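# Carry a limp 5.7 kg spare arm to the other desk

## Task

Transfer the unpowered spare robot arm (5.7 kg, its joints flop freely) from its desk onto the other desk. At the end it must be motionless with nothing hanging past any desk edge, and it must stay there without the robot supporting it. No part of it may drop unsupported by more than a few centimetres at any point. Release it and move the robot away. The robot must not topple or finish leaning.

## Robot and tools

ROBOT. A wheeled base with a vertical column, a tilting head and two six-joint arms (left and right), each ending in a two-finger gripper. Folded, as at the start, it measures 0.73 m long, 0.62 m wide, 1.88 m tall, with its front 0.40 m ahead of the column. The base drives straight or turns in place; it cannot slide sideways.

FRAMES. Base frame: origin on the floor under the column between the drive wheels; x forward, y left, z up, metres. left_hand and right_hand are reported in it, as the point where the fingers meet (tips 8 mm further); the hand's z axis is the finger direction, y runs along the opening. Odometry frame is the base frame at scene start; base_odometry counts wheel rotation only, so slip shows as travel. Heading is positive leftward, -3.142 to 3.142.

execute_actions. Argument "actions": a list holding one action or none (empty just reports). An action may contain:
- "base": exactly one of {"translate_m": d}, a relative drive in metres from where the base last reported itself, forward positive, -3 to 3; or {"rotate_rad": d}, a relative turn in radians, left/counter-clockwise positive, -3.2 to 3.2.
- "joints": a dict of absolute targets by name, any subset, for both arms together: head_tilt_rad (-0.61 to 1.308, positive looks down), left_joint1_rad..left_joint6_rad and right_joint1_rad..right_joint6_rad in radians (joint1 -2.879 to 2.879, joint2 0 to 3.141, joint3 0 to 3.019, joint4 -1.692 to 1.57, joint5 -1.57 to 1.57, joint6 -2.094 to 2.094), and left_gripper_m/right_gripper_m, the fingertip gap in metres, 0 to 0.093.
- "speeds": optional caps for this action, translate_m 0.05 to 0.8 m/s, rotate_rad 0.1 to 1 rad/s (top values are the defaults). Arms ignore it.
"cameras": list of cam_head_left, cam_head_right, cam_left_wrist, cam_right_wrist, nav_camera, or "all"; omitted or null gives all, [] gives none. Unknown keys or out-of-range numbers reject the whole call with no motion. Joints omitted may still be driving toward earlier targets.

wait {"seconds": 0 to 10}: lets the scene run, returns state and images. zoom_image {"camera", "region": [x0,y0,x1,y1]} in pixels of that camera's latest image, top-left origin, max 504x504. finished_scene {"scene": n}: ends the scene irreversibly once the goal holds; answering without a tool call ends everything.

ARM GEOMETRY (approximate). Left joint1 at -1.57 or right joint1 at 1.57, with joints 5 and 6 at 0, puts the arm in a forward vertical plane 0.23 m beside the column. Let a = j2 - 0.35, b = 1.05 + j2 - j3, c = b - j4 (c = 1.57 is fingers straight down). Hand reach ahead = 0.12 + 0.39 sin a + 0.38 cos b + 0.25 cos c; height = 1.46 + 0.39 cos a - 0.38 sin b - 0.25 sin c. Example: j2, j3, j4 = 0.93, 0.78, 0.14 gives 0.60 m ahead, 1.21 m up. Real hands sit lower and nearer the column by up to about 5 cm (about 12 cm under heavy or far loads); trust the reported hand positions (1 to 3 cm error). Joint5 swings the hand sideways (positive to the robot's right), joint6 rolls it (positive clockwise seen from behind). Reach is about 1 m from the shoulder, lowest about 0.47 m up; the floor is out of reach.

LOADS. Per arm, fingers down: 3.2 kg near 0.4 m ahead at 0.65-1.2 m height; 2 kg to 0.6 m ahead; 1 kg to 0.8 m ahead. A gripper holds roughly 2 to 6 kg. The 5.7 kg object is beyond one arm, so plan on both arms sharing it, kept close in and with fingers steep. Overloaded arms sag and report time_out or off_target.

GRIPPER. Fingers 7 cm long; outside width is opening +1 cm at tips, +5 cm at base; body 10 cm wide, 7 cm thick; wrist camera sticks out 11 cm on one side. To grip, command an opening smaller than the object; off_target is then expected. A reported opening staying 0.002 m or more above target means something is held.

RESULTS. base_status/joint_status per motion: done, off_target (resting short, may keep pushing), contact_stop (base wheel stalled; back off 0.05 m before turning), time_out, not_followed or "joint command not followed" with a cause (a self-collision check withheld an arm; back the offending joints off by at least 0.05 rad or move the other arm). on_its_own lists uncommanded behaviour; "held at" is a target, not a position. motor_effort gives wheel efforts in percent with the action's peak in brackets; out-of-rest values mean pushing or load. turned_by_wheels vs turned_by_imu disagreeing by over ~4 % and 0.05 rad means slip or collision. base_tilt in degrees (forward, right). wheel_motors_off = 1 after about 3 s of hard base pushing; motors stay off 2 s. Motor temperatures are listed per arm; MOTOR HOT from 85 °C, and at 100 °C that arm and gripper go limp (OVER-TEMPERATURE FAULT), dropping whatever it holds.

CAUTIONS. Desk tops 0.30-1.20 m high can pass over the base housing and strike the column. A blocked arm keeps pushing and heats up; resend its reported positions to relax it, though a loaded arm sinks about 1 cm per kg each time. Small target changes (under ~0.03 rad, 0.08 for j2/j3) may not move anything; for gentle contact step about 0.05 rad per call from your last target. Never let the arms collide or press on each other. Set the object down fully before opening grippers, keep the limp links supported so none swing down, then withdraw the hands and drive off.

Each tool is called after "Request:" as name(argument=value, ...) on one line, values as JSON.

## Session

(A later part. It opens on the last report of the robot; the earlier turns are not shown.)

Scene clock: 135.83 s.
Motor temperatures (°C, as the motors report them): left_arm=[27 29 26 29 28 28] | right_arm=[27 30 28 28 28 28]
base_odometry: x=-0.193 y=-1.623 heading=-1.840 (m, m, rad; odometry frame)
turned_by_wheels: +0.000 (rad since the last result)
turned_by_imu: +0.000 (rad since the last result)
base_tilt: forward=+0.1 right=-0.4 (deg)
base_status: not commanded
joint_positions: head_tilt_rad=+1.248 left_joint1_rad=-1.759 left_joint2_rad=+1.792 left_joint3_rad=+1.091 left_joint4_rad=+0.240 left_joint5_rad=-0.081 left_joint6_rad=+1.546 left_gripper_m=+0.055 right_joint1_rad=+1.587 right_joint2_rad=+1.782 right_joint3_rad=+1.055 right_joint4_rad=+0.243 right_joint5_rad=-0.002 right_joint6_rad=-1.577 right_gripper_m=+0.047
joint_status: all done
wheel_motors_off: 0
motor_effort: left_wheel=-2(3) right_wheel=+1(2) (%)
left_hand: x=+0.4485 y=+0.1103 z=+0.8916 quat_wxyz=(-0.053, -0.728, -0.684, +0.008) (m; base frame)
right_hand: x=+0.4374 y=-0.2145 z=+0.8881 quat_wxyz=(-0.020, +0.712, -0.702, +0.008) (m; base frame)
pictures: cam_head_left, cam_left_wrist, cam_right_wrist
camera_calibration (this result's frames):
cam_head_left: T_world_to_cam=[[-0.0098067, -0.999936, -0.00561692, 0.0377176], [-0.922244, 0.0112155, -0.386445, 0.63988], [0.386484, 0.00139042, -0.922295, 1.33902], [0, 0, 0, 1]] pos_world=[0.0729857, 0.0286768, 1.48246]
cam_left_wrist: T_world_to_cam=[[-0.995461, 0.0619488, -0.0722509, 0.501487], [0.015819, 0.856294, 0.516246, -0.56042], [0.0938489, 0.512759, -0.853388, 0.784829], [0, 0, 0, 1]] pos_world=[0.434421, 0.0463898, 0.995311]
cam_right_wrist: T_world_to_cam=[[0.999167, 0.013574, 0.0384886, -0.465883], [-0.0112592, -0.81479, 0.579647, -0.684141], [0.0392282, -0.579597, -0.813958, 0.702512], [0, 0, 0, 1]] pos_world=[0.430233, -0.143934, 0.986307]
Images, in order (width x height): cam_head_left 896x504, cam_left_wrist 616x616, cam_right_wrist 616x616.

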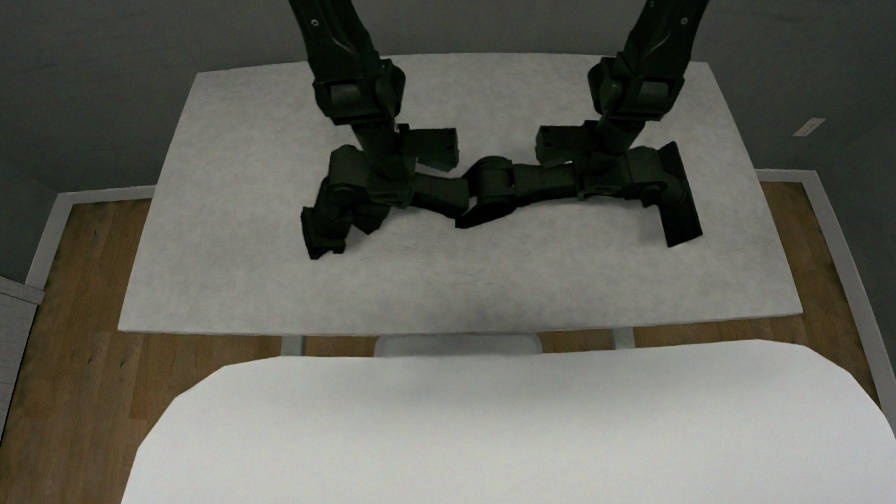

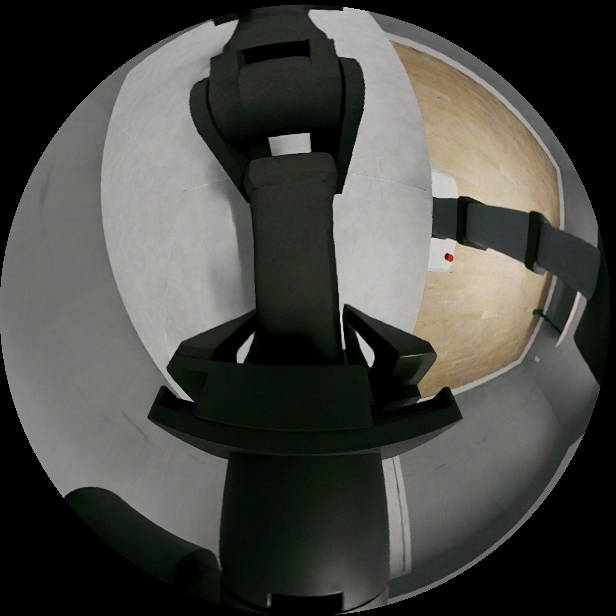

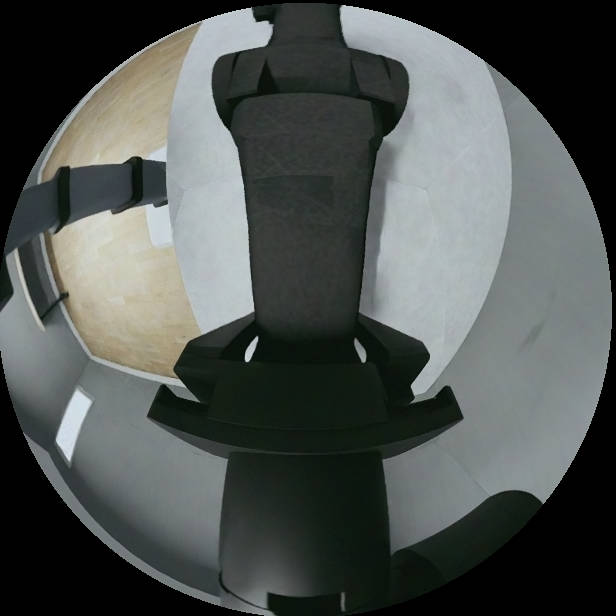

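Request:
execute_actions(actions=[{"joints":{"left_joint2_rad":1.59,"left_joint3_rad":0.97,"left_joint4_rad":0.2,"right_joint2_rad":1.54,"right_joint3_rad":0.95,"right_joint4_rad":0.2}}], cameras=["cam_head_left"])

Request:
execute_actions(actions=[{"joints":{"left_joint2_rad":1.48,"left_joint3_rad":0.89,"left_joint4_rad":0.15,"right_joint2_rad":1.43,"right_joint3_rad":0.87,"right_joint4_rad":0.15}}], cameras=["cam_head_left"])

Request:
execute_actions(actions=[{"joints":{"left_joint2_rad":1.36,"left_joint3_rad":0.82,"left_joint4_rad":0.1,"right_joint2_rad":1.31,"right_joint3_rad":0.80,"right_joint4_rad":0.1}}], cameras=["cam_head_left","cam_left_wrist","cam_right_wrist"])

Scene clock: 145.00 s.
Motor temperatures (°C, as the motors report them): left_arm=[27 31 26 29 29 28] | right_arm=[27 32 27 28 28 28]
base_odometry: x=-0.193 y=-1.623 heading=-1.840 (m, m, rad; odometry frame)
turned_by_wheels: +0.000 (rad since the last result)
turned_by_imu: +0.000 (rad since the last result)
base_tilt: forward=+0.2 right=-0.3 (deg)
base_status: not commanded
joint_positions: head_tilt_rad=+1.248 left_joint1_rad=-1.759 left_joint2_rad=+1.698 left_joint3_rad=+1.005 left_joint4_rad=+0.216 left_joint5_rad=-0.077 left_joint6_rad=+1.539 left_gripper_m=+0.055 right_joint1_rad=+1.590 right_joint2_rad=+1.655 right_joint3_rad=+0.955 right_joint4_rad=+0.192 right_joint5_rad=-0.012 right_joint6_rad=-1.579 right_gripper_m=+0.047
joint_status: all done
wheel_motors_off: 0
motor_effort: left_wheel=-2(3) right_wheel=+1(3) (%)
left_hand: x=+0.4421 y=+0.1160 z=+0.9262 quat_wxyz=(-0.049, -0.726, -0.686, +0.014) (m; base frame)
right_hand: x=+0.4324 y=-0.2117 z=+0.9342 quat_wxyz=(-0.015, +0.713, -0.701, -0.004) (m; base frame)
pictures: cam_head_left
camera_calibration (this result's frames):
cam_head_left: T_world_to_cam=[[-0.0098067, -0.999936, -0.00561692, 0.0377176], [-0.922244, 0.0112155, -0.386445, 0.63988], [0.386484, 0.00139042, -0.922295, 1.33902], [0, 0, 0, 1]] pos_world=[0.0729857, 0.0286768, 1.48246]
Images, in order (width x height): cam_head_left 896x504.

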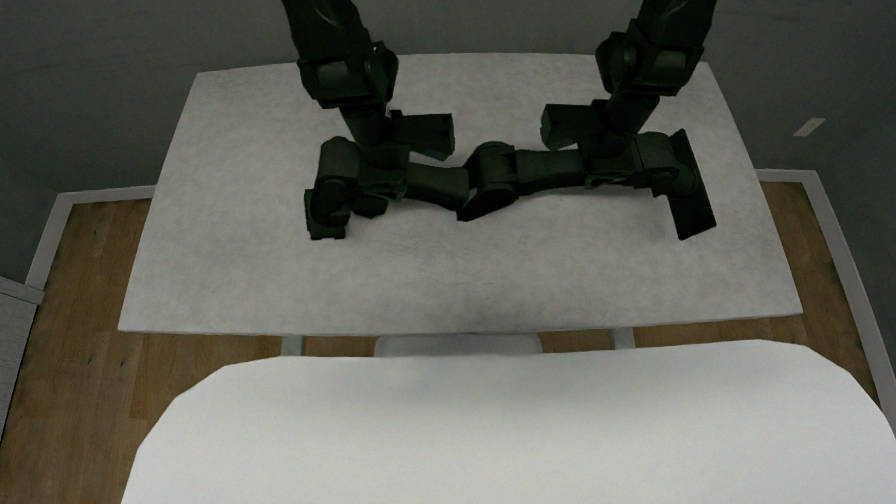

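Scene clock: 145.97 s.
Motor temperatures (°C, as the motors report them): left_arm=[27 31 26 29 29 28] | right_arm=[27 33 27 28 28 28]
base_odometry: x=-0.193 y=-1.623 heading=-1.840 (m, m, rad; odometry frame)
turned_by_wheels: +0.000 (rad since the last result)
turned_by_imu: +0.000 (rad since the last result)
base_tilt: forward=+0.1 right=-0.4 (deg)
base_status: not commanded
joint_positions: head_tilt_rad=+1.248 left_joint1_rad=-1.765 left_joint2_rad=+1.585 left_joint3_rad=+0.920 left_joint4_rad=+0.168 left_joint5_rad=-0.075 left_joint6_rad=+1.539 left_gripper_m=+0.055 right_joint1_rad=+1.596 right_joint2_rad=+1.546 right_joint3_rad=+0.875 right_joint4_rad=+0.144 right_joint5_rad=-0.012 right_joint6_rad=-1.570 right_gripper_m=+0.047
joint_status: all done
wheel_motors_off: 0
motor_effort: left_wheel=-2(3) right_wheel=+1(2) (%)
left_hand: x=+0.4360 y=+0.1192 z=+0.9661 quat_wxyz=(-0.044, -0.728, -0.684, +0.023) (m; base frame)
right_hand: x=+0.4255 y=-0.2085 z=+0.9723 quat_wxyz=(-0.011, +0.711, -0.703, -0.013) (m; base frame)
pictures: cam_head_left
camera_calibration (this result's frames):
cam_head_left: T_world_to_cam=[[-0.0098067, -0.999936, -0.00561692, 0.0377176], [-0.922244, 0.0112155, -0.386445, 0.63988], [0.386484, 0.00139042, -0.922295, 1.33902], [0, 0, 0, 1]] pos_world=[0.0729857, 0.0286768, 1.48246]
Images, in order (width x height): cam_head_left 896x504.

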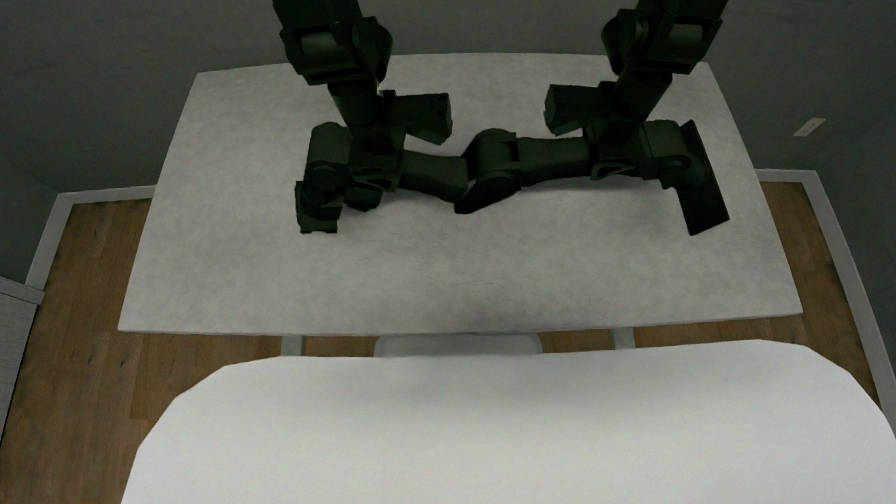

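Scene clock: 147.00 s.
Motor temperatures (°C, as the motors report them): left_arm=[27 31 26 29 29 28] | right_arm=[27 33 27 28 28 28]
base_odometry: x=-0.193 y=-1.623 heading=-1.840 (m, m, rad; odometry frame)
turned_by_wheels: +0.000 (rad since the last result)
turned_by_imu: +0.000 (rad since the last result)
base_tilt: forward=+0.1 right=-0.4 (deg)
base_status: not commanded
joint_positions: head_tilt_rad=+1.248 left_joint1_rad=-1.771 left_joint2_rad=+1.465 left_joint3_rad=+0.848 left_joint4_rad=+0.121 left_joint5_rad=-0.072 left_joint6_rad=+1.541 left_gripper_m=+0.055 right_joint1_rad=+1.600 right_joint2_rad=+1.420 right_joint3_rad=+0.801 right_joint4_rad=+0.093 right_joint5_rad=-0.020 right_joint6_rad=-1.563 right_gripper_m=+0.047
joint_status: all done
wheel_motors_off: 0
motor_effort: left_wheel=-2(3) right_wheel=+1(2) (%)
left_hand: x=+0.4364 y=+0.1220 z=+1.0066 quat_wxyz=(-0.047, -0.729, -0.682, +0.026) (m; base frame)
right_hand: x=+0.4250 y=-0.2059 z=+1.0139 quat_wxyz=(-0.015, +0.709, -0.704, -0.017) (m; base frame)
pictures: cam_head_left, cam_left_wrist, cam_right_wrist
camera_calibration (this result's frames):
cam_head_left: T_world_to_cam=[[-0.0098067, -0.999936, -0.00561692, 0.0377176], [-0.922244, 0.0112155, -0.386445, 0.63988], [0.386484, 0.00139042, -0.922295, 1.33902], [0, 0, 0, 1]] pos_world=[0.0729857, 0.0286768, 1.48246]
cam_left_wrist: T_world_to_cam=[[-0.996965, 0.067916, -0.038056, 0.462599], [0.0397217, 0.864171, 0.501628, -0.62626], [0.0669555, 0.498594, -0.864246, 0.902505], [0, 0, 0, 1]] pos_world=[0.425643, 0.0597945, 1.11174]
cam_right_wrist: T_world_to_cam=[[0.999966, 0.00752712, -0.00336598, -0.417604], [0.00812745, -0.830972, 0.556255, -0.738099], [0.00138996, -0.556263, -0.831005, 0.848559], [0, 0, 0, 1]] pos_world=[0.422409, -0.138174, 1.11432]
Images, in order (width x height): cam_head_left 896x504, cam_left_wrist 616x616, cam_right_wrist 616x616.

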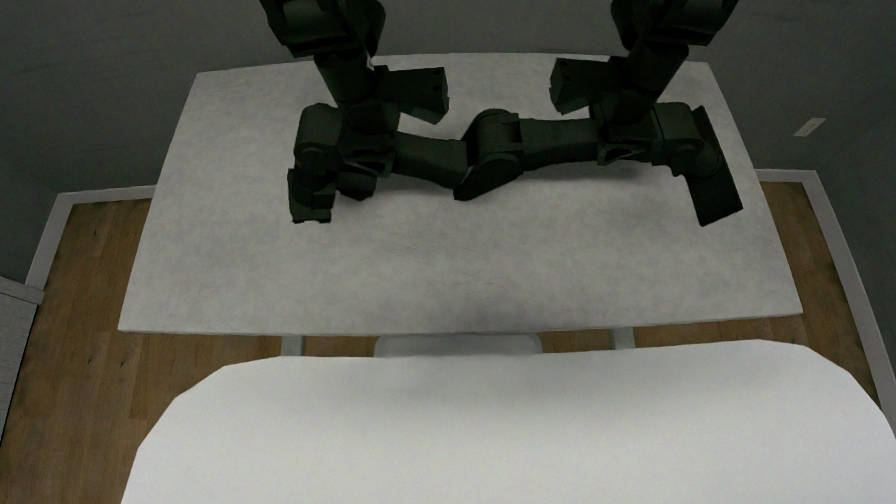

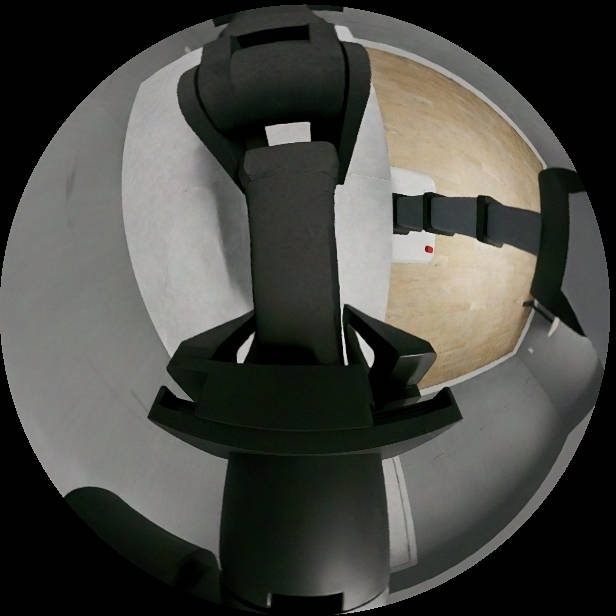

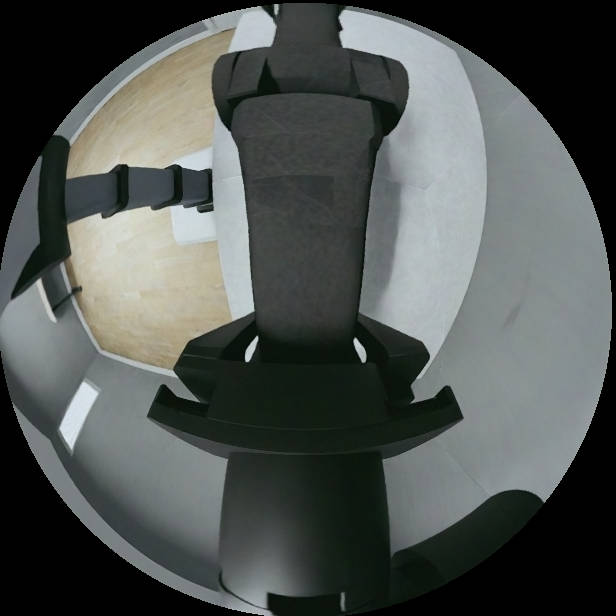

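Request:
execute_actions(actions=[{"joints":{"left_joint2_rad":1.22,"left_joint3_rad":0.74,"left_joint4_rad":0.03,"right_joint2_rad":1.17,"right_joint3_rad":0.72,"right_joint4_rad":0.03}}], cameras=["cam_head_left","nav_camera"])

Request:
execute_actions(actions=[{"base":{"translate_m":-0.1},"speeds":{"translate_m":0.08}}], cameras=["cam_head_left","cam_left_wrist","nav_camera"])

Scene clock: 152.50 s.
Motor temperatures (°C, as the motors report them): left_arm=[27 31 26 29 29 28] | right_arm=[27 33 27 28 29 28]
base_odometry: x=-0.193 y=-1.623 heading=-1.840 (m, m, rad; odometry frame)
turned_by_wheels: +0.000 (rad since the last result)
turned_by_imu: +0.000 (rad since the last result)
base_tilt: forward=+0.2 right=-0.4 (deg)
base_status: not commanded
joint_positions: head_tilt_rad=+1.248 left_joint1_rad=-1.781 left_joint2_rad=+1.321 left_joint3_rad=+0.760 left_joint4_rad=+0.052 left_joint5_rad=-0.068 left_joint6_rad=+1.538 left_gripper_m=+0.055 right_joint1_rad=+1.607 right_joint2_rad=+1.274 right_joint3_rad=+0.716 right_joint4_rad=+0.020 right_joint5_rad=-0.026 right_joint6_rad=-1.554 right_gripper_m=+0.047
joint_status: all done
wheel_motors_off: 0
motor_effort: left_wheel=-1(3) right_wheel=+2(3) (%)
left_hand: x=+0.4270 y=+0.1251 z=+1.0531 quat_wxyz=(-0.046, -0.730, -0.681, +0.035) (m; base frame)
right_hand: x=+0.4151 y=-0.2023 z=+1.0599 quat_wxyz=(-0.015, +0.707, -0.706, -0.025) (m; base frame)
pictures: cam_head_left, nav_camera
camera_calibration (this result's frames):
cam_head_left: T_world_to_cam=[[-0.0098067, -0.999936, -0.00561692, 0.0377176], [-0.922244, 0.0112155, -0.386445, 0.63988], [0.386483, 0.00139042, -0.922295, 1.33902], [0, 0, 0, 1]] pos_world=[0.0729857, 0.0286768, 1.48246]
Images, in order (width x height): cam_head_left 896x504, nav_camera 896x504.

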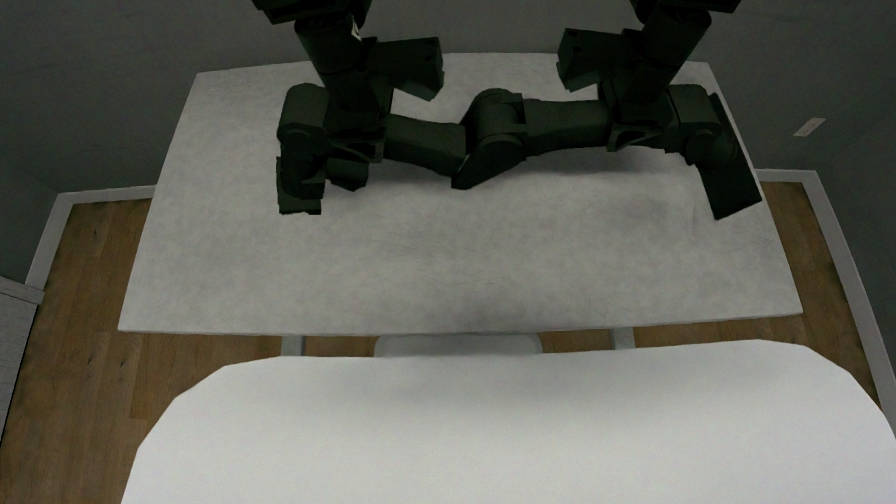

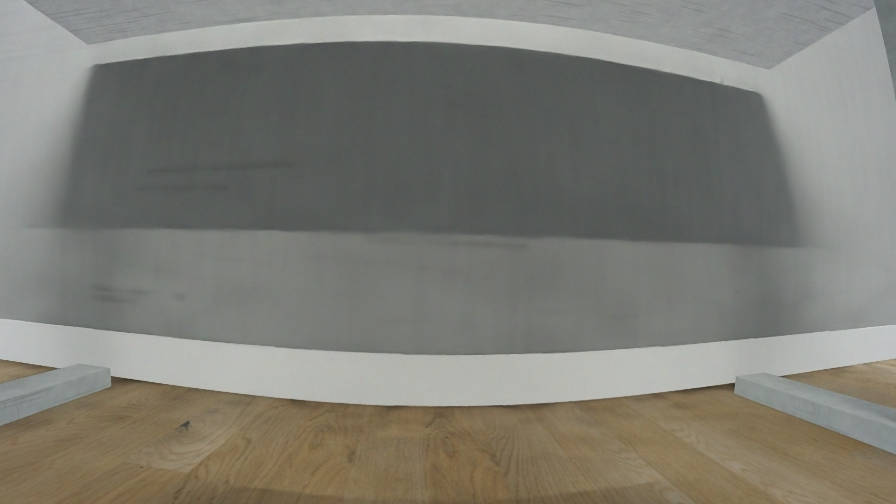

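Scene clock: 154.37 s.
Motor temperatures (°C, as the motors report them): left_arm=[27 31 26 29 29 28] | right_arm=[27 33 27 28 29 28]
base_odometry: x=-0.166 y=-1.527 heading=-1.839 (m, m, rad; odometry frame)
turned_by_wheels: +0.000 (rad since the last result)
turned_by_imu: +0.001 (rad since the last result)
base_tilt: forward=+0.2 right=-0.5 (deg)
base_status: done
joint_positions: head_tilt_rad=+1.248 left_joint1_rad=-1.781 left_joint2_rad=+1.321 left_joint3_rad=+0.757 left_joint4_rad=+0.052 left_joint5_rad=-0.069 left_joint6_rad=+1.539 left_gripper_m=+0.055 right_joint1_rad=+1.607 right_joint2_rad=+1.274 right_joint3_rad=+0.713 right_joint4_rad=+0.020 right_joint5_rad=-0.027 right_joint6_rad=-1.553 right_gripper_m=+0.047
joint_status: not commanded
wheel_motors_off: 0
motor_effort: left_wheel=+1(36) right_wheel=+0(35) (%)
left_hand: x=+0.4252 y=+0.1253 z=+1.0532 quat_wxyz=(-0.045, -0.731, -0.680, +0.035) (m; base frame)
right_hand: x=+0.4132 y=-0.2023 z=+1.0600 quat_wxyz=(-0.014, +0.707, -0.707, -0.027) (m; base frame)
pictures: cam_head_left, cam_left_wrist, nav_camera
camera_calibration (this result's frames):
cam_head_left: T_world_to_cam=[[-0.00980803, -0.999936, -0.00561459, 0.0377141], [-0.922336, 0.0112155, -0.386226, 0.639548], [0.386265, 0.00139042, -0.922387, 1.33917], [0, 0, 0, 1]] pos_world=[0.072972, 0.0286768, 1.48246]
cam_left_wrist: T_world_to_cam=[[-0.997027, 0.0734314, -0.0233583, 0.436826], [0.0524877, 0.869109, 0.491828, -0.647855], [0.0564165, 0.489139, -0.870379, 0.954029], [0, 0, 0, 1]] pos_world=[0.415709, 0.0643266, 1.1592]
Images, in order (width x height): cam_head_left 896x504, cam_left_wrist 616x616, nav_camera 896x504.

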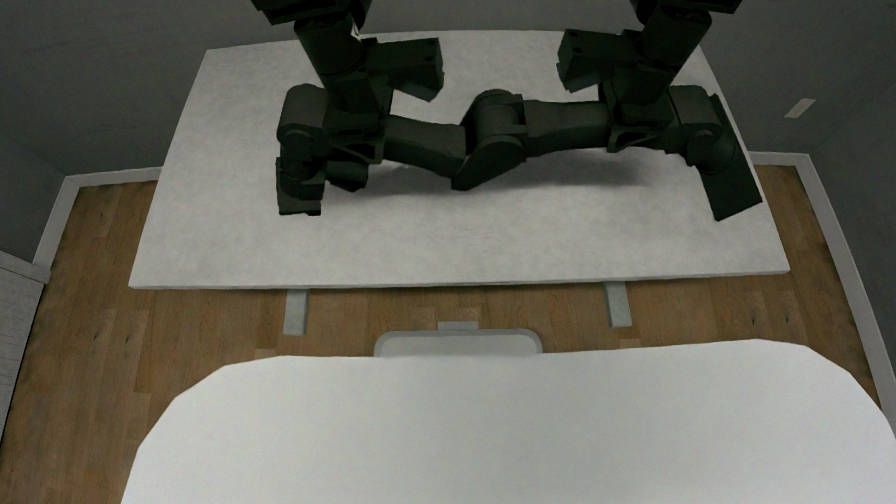

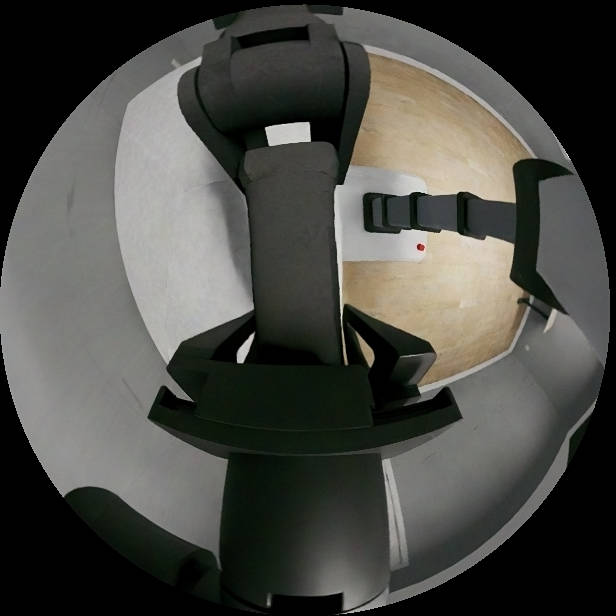

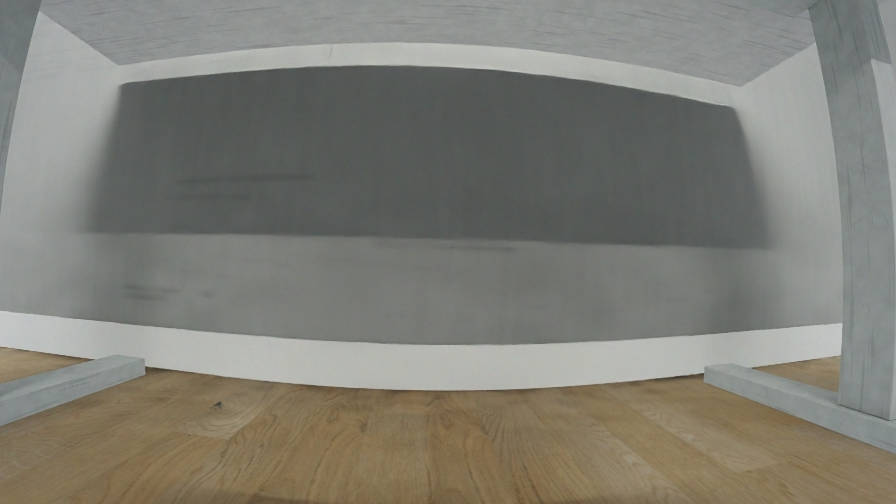

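Request:
execute_actions(actions=[{"base":{"translate_m":-1.0},"joints":{"head_tilt_rad":0.8},"speeds":{"translate_m":0.25}}], cameras=["cam_head_left","nav_camera"])

Request:
execute_actions(actions=[{"base":{"rotate_rad":3.14},"speeds":{"rotate_rad":0.45}}], cameras=["cam_head_left","cam_head_right","nav_camera"])

Scene clock: 167.53 s.
Motor temperatures (°C, as the motors report them): left_arm=[27 32 26 29 30 28] | right_arm=[28 34 27 28 30 28]
base_odometry: x=+0.100 y=-0.562 heading=-1.840 (m, m, rad; odometry frame)
turned_by_wheels: -0.001 (rad since the last result)
turned_by_imu: +0.003 (rad since the last result)
base_tilt: forward=+0.2 right=-0.4 (deg)
base_status: done
joint_positions: head_tilt_rad=+0.816 left_joint1_rad=-1.781 left_joint2_rad=+1.321 left_joint3_rad=+0.757 left_joint4_rad=+0.051 left_joint5_rad=-0.068 left_joint6_rad=+1.537 left_gripper_m=+0.055 right_joint1_rad=+1.607 right_joint2_rad=+1.274 right_joint3_rad=+0.714 right_joint4_rad=+0.019 right_joint5_rad=-0.026 right_joint6_rad=-1.554 right_gripper_m=+0.047
joint_status: all done
wheel_motors_off: 0
motor_effort: left_wheel=-1(35) right_wheel=+1(35) (%)
left_hand: x=+0.4251 y=+0.1253 z=+1.0532 quat_wxyz=(-0.045, -0.730, -0.681, +0.036) (m; base frame)
right_hand: x=+0.4136 y=-0.2022 z=+1.0600 quat_wxyz=(-0.014, +0.707, -0.706, -0.027) (m; base frame)
pictures: cam_head_left, nav_camera
camera_calibration (this result's frames):
cam_head_left: T_world_to_cam=[[-0.00655278, -0.999936, -0.00920772, 0.0430848], [-0.675618, 0.0112155, -0.737166, 1.16766], [0.737222, 0.00139042, -0.675649, 0.94165], [0, 0, 0, 1]] pos_world=[0.0949692, 0.0286768, 1.49738]
Images, in order (width x height): cam_head_left 896x504, nav_camera 896x504.

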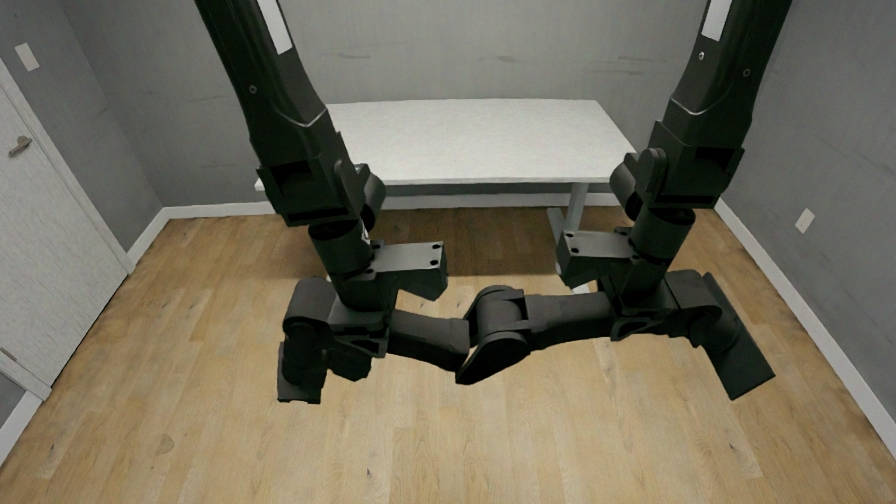

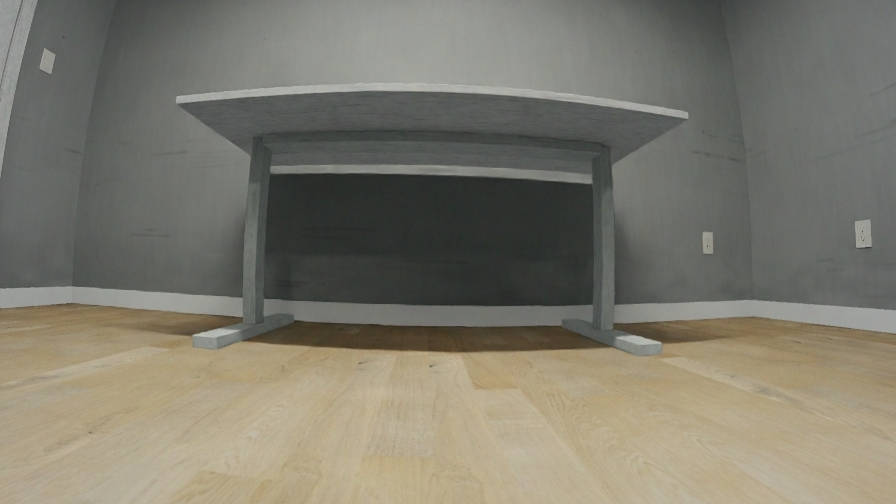

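Scene clock: 175.40 s.
Motor temperatures (°C, as the motors report them): left_arm=[27 32 26 29 30 28] | right_arm=[28 34 27 28 30 28]
base_odometry: x=+0.100 y=-0.562 heading=+1.299 (m, m, rad; odometry frame)
turned_by_wheels: +3.140 (rad since the last result)
turned_by_imu: +3.174 (rad since the last result)
base_tilt: forward=+0.1 right=-0.3 (deg)
base_status: done
joint_positions: head_tilt_rad=+0.816 left_joint1_rad=-1.782 left_joint2_rad=+1.321 left_joint3_rad=+0.757 left_joint4_rad=+0.051 left_joint5_rad=-0.070 left_joint6_rad=+1.536 left_gripper_m=+0.055 right_joint1_rad=+1.606 right_joint2_rad=+1.274 right_joint3_rad=+0.714 right_joint4_rad=+0.019 right_joint5_rad=-0.027 right_joint6_rad=-1.555 right_gripper_m=+0.047
joint_status: not commanded
wheel_motors_off: 0
motor_effort: left_wheel=-1(34) right_wheel=+1(44) (%)
left_hand: x=+0.4250 y=+0.1249 z=+1.0533 quat_wxyz=(-0.045, -0.730, -0.681, +0.036) (m; base frame)
right_hand: x=+0.4138 y=-0.2027 z=+1.0599 quat_wxyz=(-0.014, +0.707, -0.706, -0.026) (m; base frame)
pictures: cam_head_left, cam_head_right, nav_camera
camera_calibration (this result's frames):
cam_head_left: T_world_to_cam=[[-0.00655276, -0.999936, -0.00920774, 0.0430848], [-0.675617, 0.0112155, -0.737168, 1.16766], [0.737224, 0.00139042, -0.675647, 0.941647], [0, 0, 0, 1]] pos_world=[0.0949692, 0.0286768, 1.49738]
cam_head_right: T_world_to_cam=[[-0.0174798, -0.999825, -0.0066756, -0.029515], [-0.669018, 0.0166576, -0.74306, 1.17091], [0.743041, -0.00852243, -0.669192, 0.926461], [0, 0, 0, 1]] pos_world=[0.0944474, -0.0411187, 1.48984]
Images, in order (width x height): cam_head_left 896x504, cam_head_right 896x504, nav_camera 896x504.

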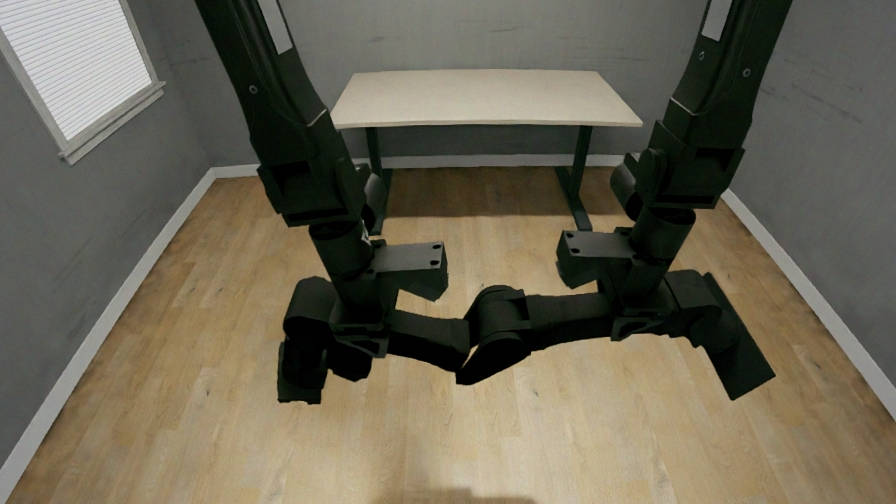

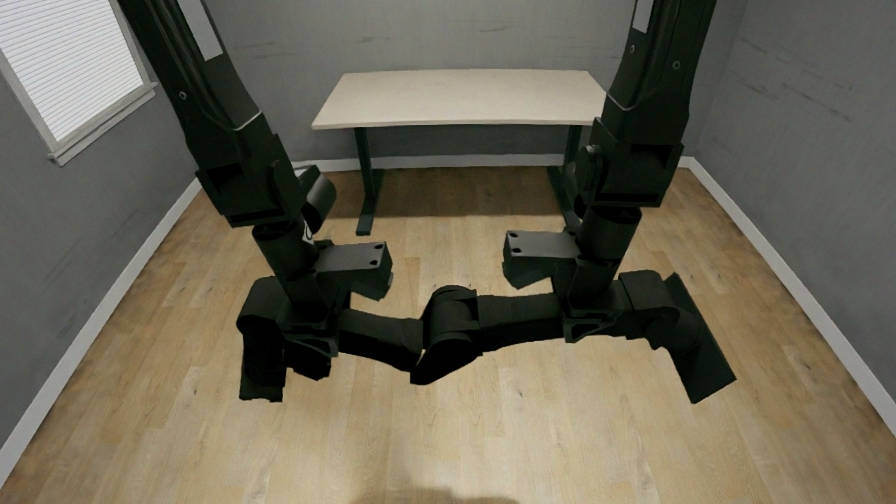

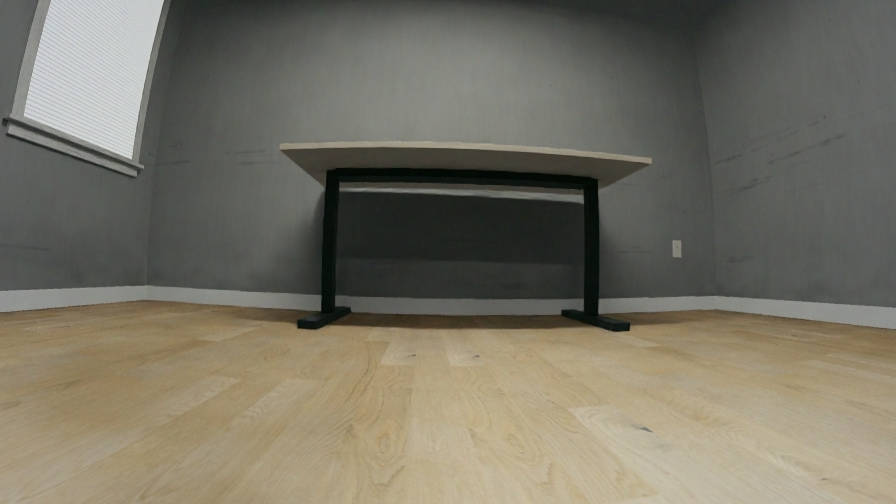

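Request:
execute_actions(actions=[{"base":{"rotate_rad":-0.15},"speeds":{"rotate_rad":0.3}}], cameras=[])

Request:
execute_actions(actions=[{"base":{"translate_m":1.0},"speeds":{"translate_m":0.3}}], cameras=[])

Request:
execute_actions(actions=[{"base":{"rotate_rad":0.12},"speeds":{"rotate_rad":0.3}}], cameras=["cam_head_left","cam_head_right","nav_camera"])

Scene clock: 186.77 s.
Motor temperatures (°C, as the motors report them): left_arm=[27 32 26 29 30 28] | right_arm=[28 34 27 28 30 28]
base_odometry: x=+0.100 y=-0.562 heading=+1.150 (m, m, rad; odometry frame)
turned_by_wheels: -0.150 (rad since the last result)
turned_by_imu: -0.152 (rad since the last result)
base_tilt: forward=+0.0 right=-0.3 (deg)
base_status: done
joint_positions: head_tilt_rad=+0.816 left_joint1_rad=-1.783 left_joint2_rad=+1.321 left_joint3_rad=+0.758 left_joint4_rad=+0.051 left_joint5_rad=-0.069 left_joint6_rad=+1.537 left_gripper_m=+0.055 right_joint1_rad=+1.605 right_joint2_rad=+1.274 right_joint3_rad=+0.714 right_joint4_rad=+0.019 right_joint5_rad=-0.028 right_joint6_rad=-1.554 right_gripper_m=+0.047
joint_status: not commanded
wheel_motors_off: 0
motor_effort: left_wheel=+2(26) right_wheel=-1(23) (%)
left_hand: x=+0.4257 y=+0.1243 z=+1.0534 quat_wxyz=(-0.046, -0.730, -0.680, +0.036) (m; base frame)
right_hand: x=+0.4138 y=-0.2032 z=+1.0599 quat_wxyz=(-0.014, +0.707, -0.707, -0.026) (m; base frame)
pictures: none
No camera images: the call's "cameras" was empty. Leave "cameras" out to get every camera's image.

Scene clock: 191.30 s.
Motor temperatures (°C, as the motors report them): left_arm=[27 33 26 29 30 28] | right_arm=[28 35 27 28 31 28]
base_odometry: x=+0.508 y=+0.350 heading=+1.151 (m, m, rad; odometry frame)
turned_by_wheels: +0.001 (rad since the last result)
turned_by_imu: -0.002 (rad since the last result)
base_tilt: forward=+0.2 right=-0.4 (deg)
base_status: done
joint_positions: head_tilt_rad=+0.815 left_joint1_rad=-1.783 left_joint2_rad=+1.321 left_joint3_rad=+0.765 left_joint4_rad=+0.051 left_joint5_rad=-0.071 left_joint6_rad=+1.539 left_gripper_m=+0.055 right_joint1_rad=+1.605 right_joint2_rad=+1.274 right_joint3_rad=+0.720 right_joint4_rad=+0.019 right_joint5_rad=-0.027 right_joint6_rad=-1.554 right_gripper_m=+0.047
joint_status: not commanded
wheel_motors_off: 0
motor_effort: left_wheel=+1(55) right_wheel=-2(42) (%)
left_hand: x=+0.4299 y=+0.1241 z=+1.0532 quat_wxyz=(-0.048, -0.731, -0.680, +0.033) (m; base frame)
right_hand: x=+0.4172 y=-0.2034 z=+1.0598 quat_wxyz=(-0.016, +0.707, -0.707, -0.024) (m; base frame)
pictures: none
No camera images: the call's "cameras" was empty. Leave "cameras" out to get every camera's image.

Scene clock: 192.40 s.
Motor temperatures (°C, as the motors report them): left_arm=[27 33 26 29 30 28] | right_arm=[28 35 27 28 31 28]
base_odometry: x=+0.508 y=+0.351 heading=+1.270 (m, m, rad; odometry frame)
turned_by_wheels: +0.119 (rad since the last result)
turned_by_imu: +0.119 (rad since the last result)
base_tilt: forward=+0.1 right=-0.3 (deg)
base_status: done
joint_positions: head_tilt_rad=+0.815 left_joint1_rad=-1.783 left_joint2_rad=+1.321 left_joint3_rad=+0.764 left_joint4_rad=+0.051 left_joint5_rad=-0.069 left_joint6_rad=+1.540 left_gripper_m=+0.055 right_joint1_rad=+1.605 right_joint2_rad=+1.274 right_joint3_rad=+0.718 right_joint4_rad=+0.019 right_joint5_rad=-0.027 right_joint6_rad=-1.553 right_gripper_m=+0.047
joint_status: not commanded
wheel_motors_off: 0
motor_effort: left_wheel=+0(40) right_wheel=+0(35) (%)
left_hand: x=+0.4289 y=+0.1240 z=+1.0532 quat_wxyz=(-0.047, -0.731, -0.680, +0.034) (m; base frame)
right_hand: x=+0.4160 y=-0.2034 z=+1.0599 quat_wxyz=(-0.015, +0.707, -0.707, -0.025) (m; base frame)
pictures: cam_head_left, cam_head_right, nav_camera
camera_calibration (this result's frames):
cam_head_left: T_world_to_cam=[[-0.00654628, -0.999936, -0.00921235, 0.0430916], [-0.675098, 0.0112155, -0.737643, 1.16837], [0.737699, 0.00139042, -0.675128, 0.940825], [0, 0, 0, 1]] pos_world=[0.0949992, 0.0286768, 1.49741]
cam_head_right: T_world_to_cam=[[-0.0174751, -0.999825, -0.0066879, -0.0294963], [-0.668495, 0.0166576, -0.74353, 1.17161], [0.743512, -0.00852243, -0.668669, 0.925633], [0, 0, 0, 1]] pos_world=[0.0944827, -0.0411187, 1.48987]
Images, in order (width x height): cam_head_left 896x504, cam_head_right 896x504, nav_camera 896x504.

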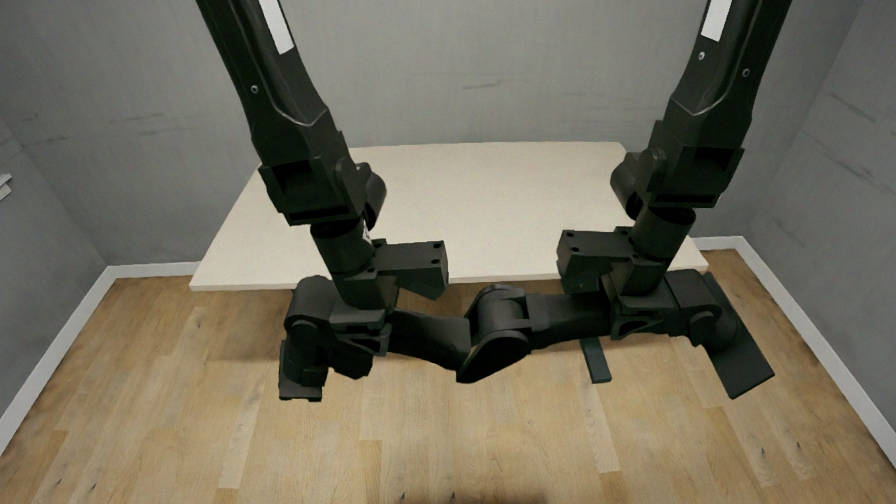

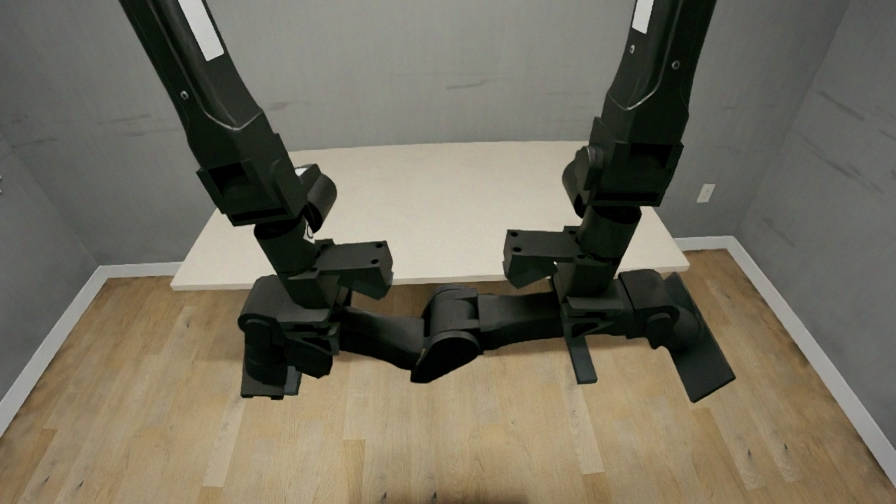

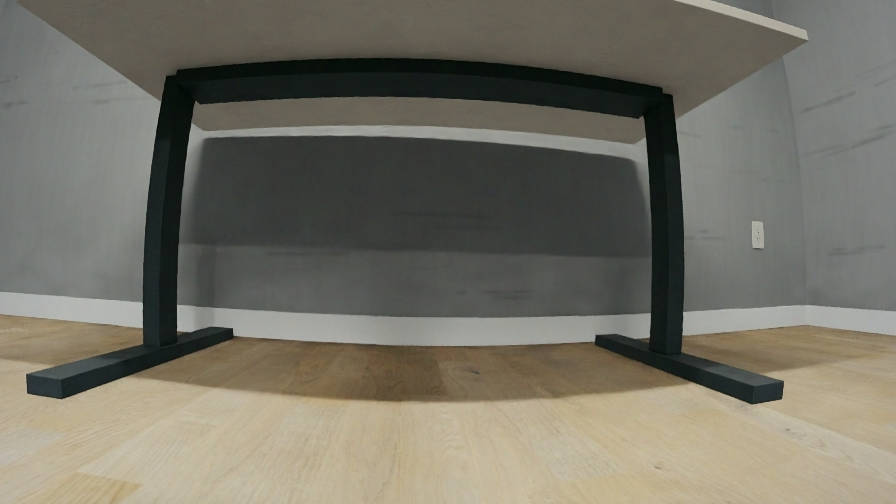

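Request:
execute_actions(actions=[{"base":{"rotate_rad":0.03},"speeds":{"rotate_rad":0.2}}], cameras=[])

Request:
execute_actions(actions=[{"base":{"translate_m":0.5},"joints":{"head_tilt_rad":1.25},"speeds":{"translate_m":0.15}}], cameras=["cam_head_left","cam_left_wrist","nav_camera"])

Scene clock: 202.00 s.
Motor temperatures (°C, as the motors report them): left_arm=[27 33 26 29 30 28] | right_arm=[28 35 27 28 31 28]
base_odometry: x=+0.508 y=+0.351 heading=+1.299 (m, m, rad; odometry frame)
turned_by_wheels: +0.029 (rad since the last result)
turned_by_imu: +0.029 (rad since the last result)
base_tilt: forward=+0.0 right=-0.4 (deg)
base_status: done
joint_positions: head_tilt_rad=+0.815 left_joint1_rad=-1.781 left_joint2_rad=+1.321 left_joint3_rad=+0.763 left_joint4_rad=+0.051 left_joint5_rad=-0.069 left_joint6_rad=+1.539 left_gripper_m=+0.055 right_joint1_rad=+1.607 right_joint2_rad=+1.274 right_joint3_rad=+0.718 right_joint4_rad=+0.019 right_joint5_rad=-0.026 right_joint6_rad=-1.553 right_gripper_m=+0.047
joint_status: not commanded
wheel_motors_off: 0
motor_effort: left_wheel=-1(46) right_wheel=+0(28) (%)
left_hand: x=+0.4285 y=+0.1252 z=+1.0530 quat_wxyz=(-0.047, -0.731, -0.680, +0.034) (m; base frame)
right_hand: x=+0.4162 y=-0.2023 z=+1.0599 quat_wxyz=(-0.015, +0.707, -0.706, -0.025) (m; base frame)
pictures: none
No camera images: the call's "cameras" was empty. Leave "cameras" out to get every camera's image.

Scene clock: 206.13 s.
Motor temperatures (°C, as the motors report them): left_arm=[27 33 26 29 30 28] | right_arm=[28 35 27 28 31 28]
base_odometry: x=+0.642 y=+0.833 heading=+1.300 (m, m, rad; odometry frame)
turned_by_wheels: +0.001 (rad since the last result)
turned_by_imu: -0.001 (rad since the last result)
base_tilt: forward=+0.2 right=-0.4 (deg)
base_status: done
joint_positions: head_tilt_rad=+1.247 left_joint1_rad=-1.781 left_joint2_rad=+1.321 left_joint3_rad=+0.764 left_joint4_rad=+0.051 left_joint5_rad=-0.070 left_joint6_rad=+1.539 left_gripper_m=+0.055 right_joint1_rad=+1.607 right_joint2_rad=+1.274 right_joint3_rad=+0.720 right_joint4_rad=+0.019 right_joint5_rad=-0.026 right_joint6_rad=-1.553 right_gripper_m=+0.047
joint_status: all done
wheel_motors_off: 0
motor_effort: left_wheel=+2(51) right_wheel=-2(43) (%)
left_hand: x=+0.4295 y=+0.1252 z=+1.0530 quat_wxyz=(-0.047, -0.731, -0.680, +0.033) (m; base frame)
right_hand: x=+0.4172 y=-0.2024 z=+1.0599 quat_wxyz=(-0.016, +0.707, -0.707, -0.024) (m; base frame)
pictures: cam_head_left, cam_left_wrist, nav_camera
camera_calibration (this result's frames):
cam_head_left: T_world_to_cam=[[-0.00980341, -0.999936, -0.00562265, 0.0377263], [-0.922018, 0.0112155, -0.386984, 0.640699], [0.387023, 0.00139042, -0.922069, 1.33865], [0, 0, 0, 1]] pos_world=[0.0730193, 0.0286768, 1.48248]
cam_left_wrist: T_world_to_cam=[[-0.996911, 0.0729623, -0.0290756, 0.447112], [0.0492033, 0.8687, 0.492889, -0.647555], [0.0612203, 0.489936, -0.869606, 0.950668], [0, 0, 0, 1]] pos_world=[0.419392, 0.0641423, 1.15888]
Images, in order (width x height): cam_head_left 896x504, cam_left_wrist 616x616, nav_camera 896x504.

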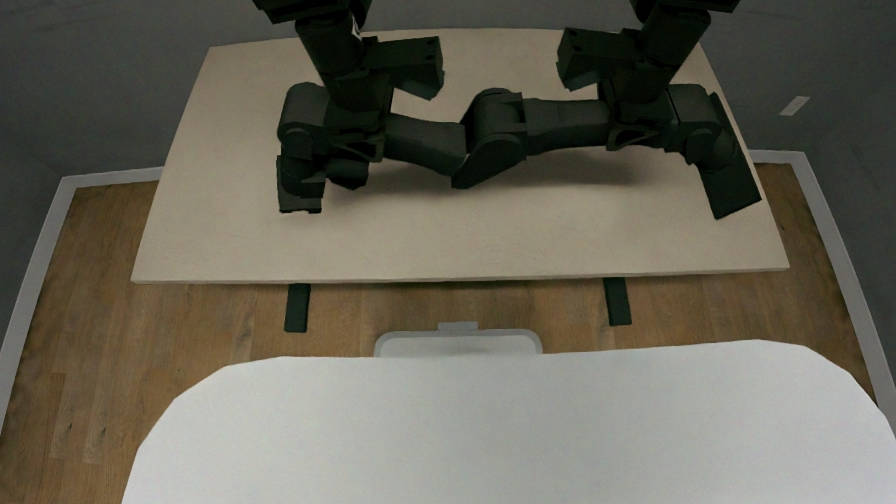

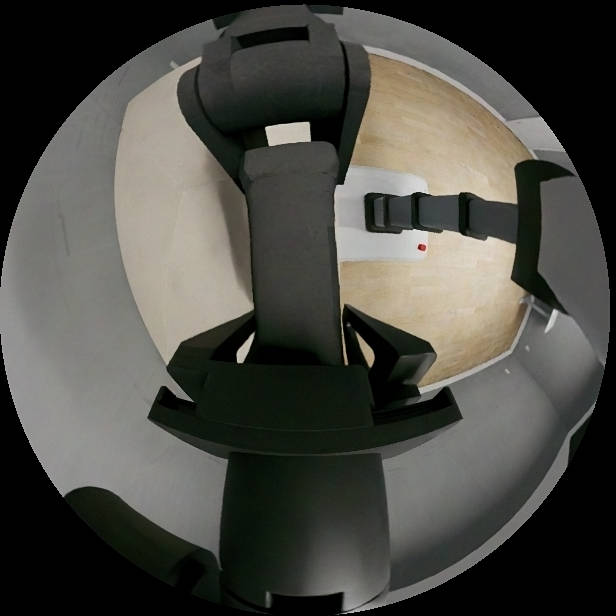

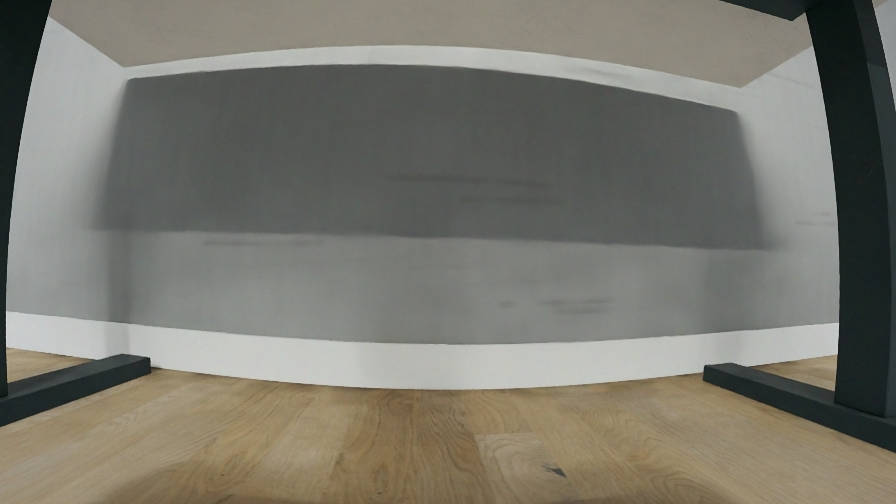

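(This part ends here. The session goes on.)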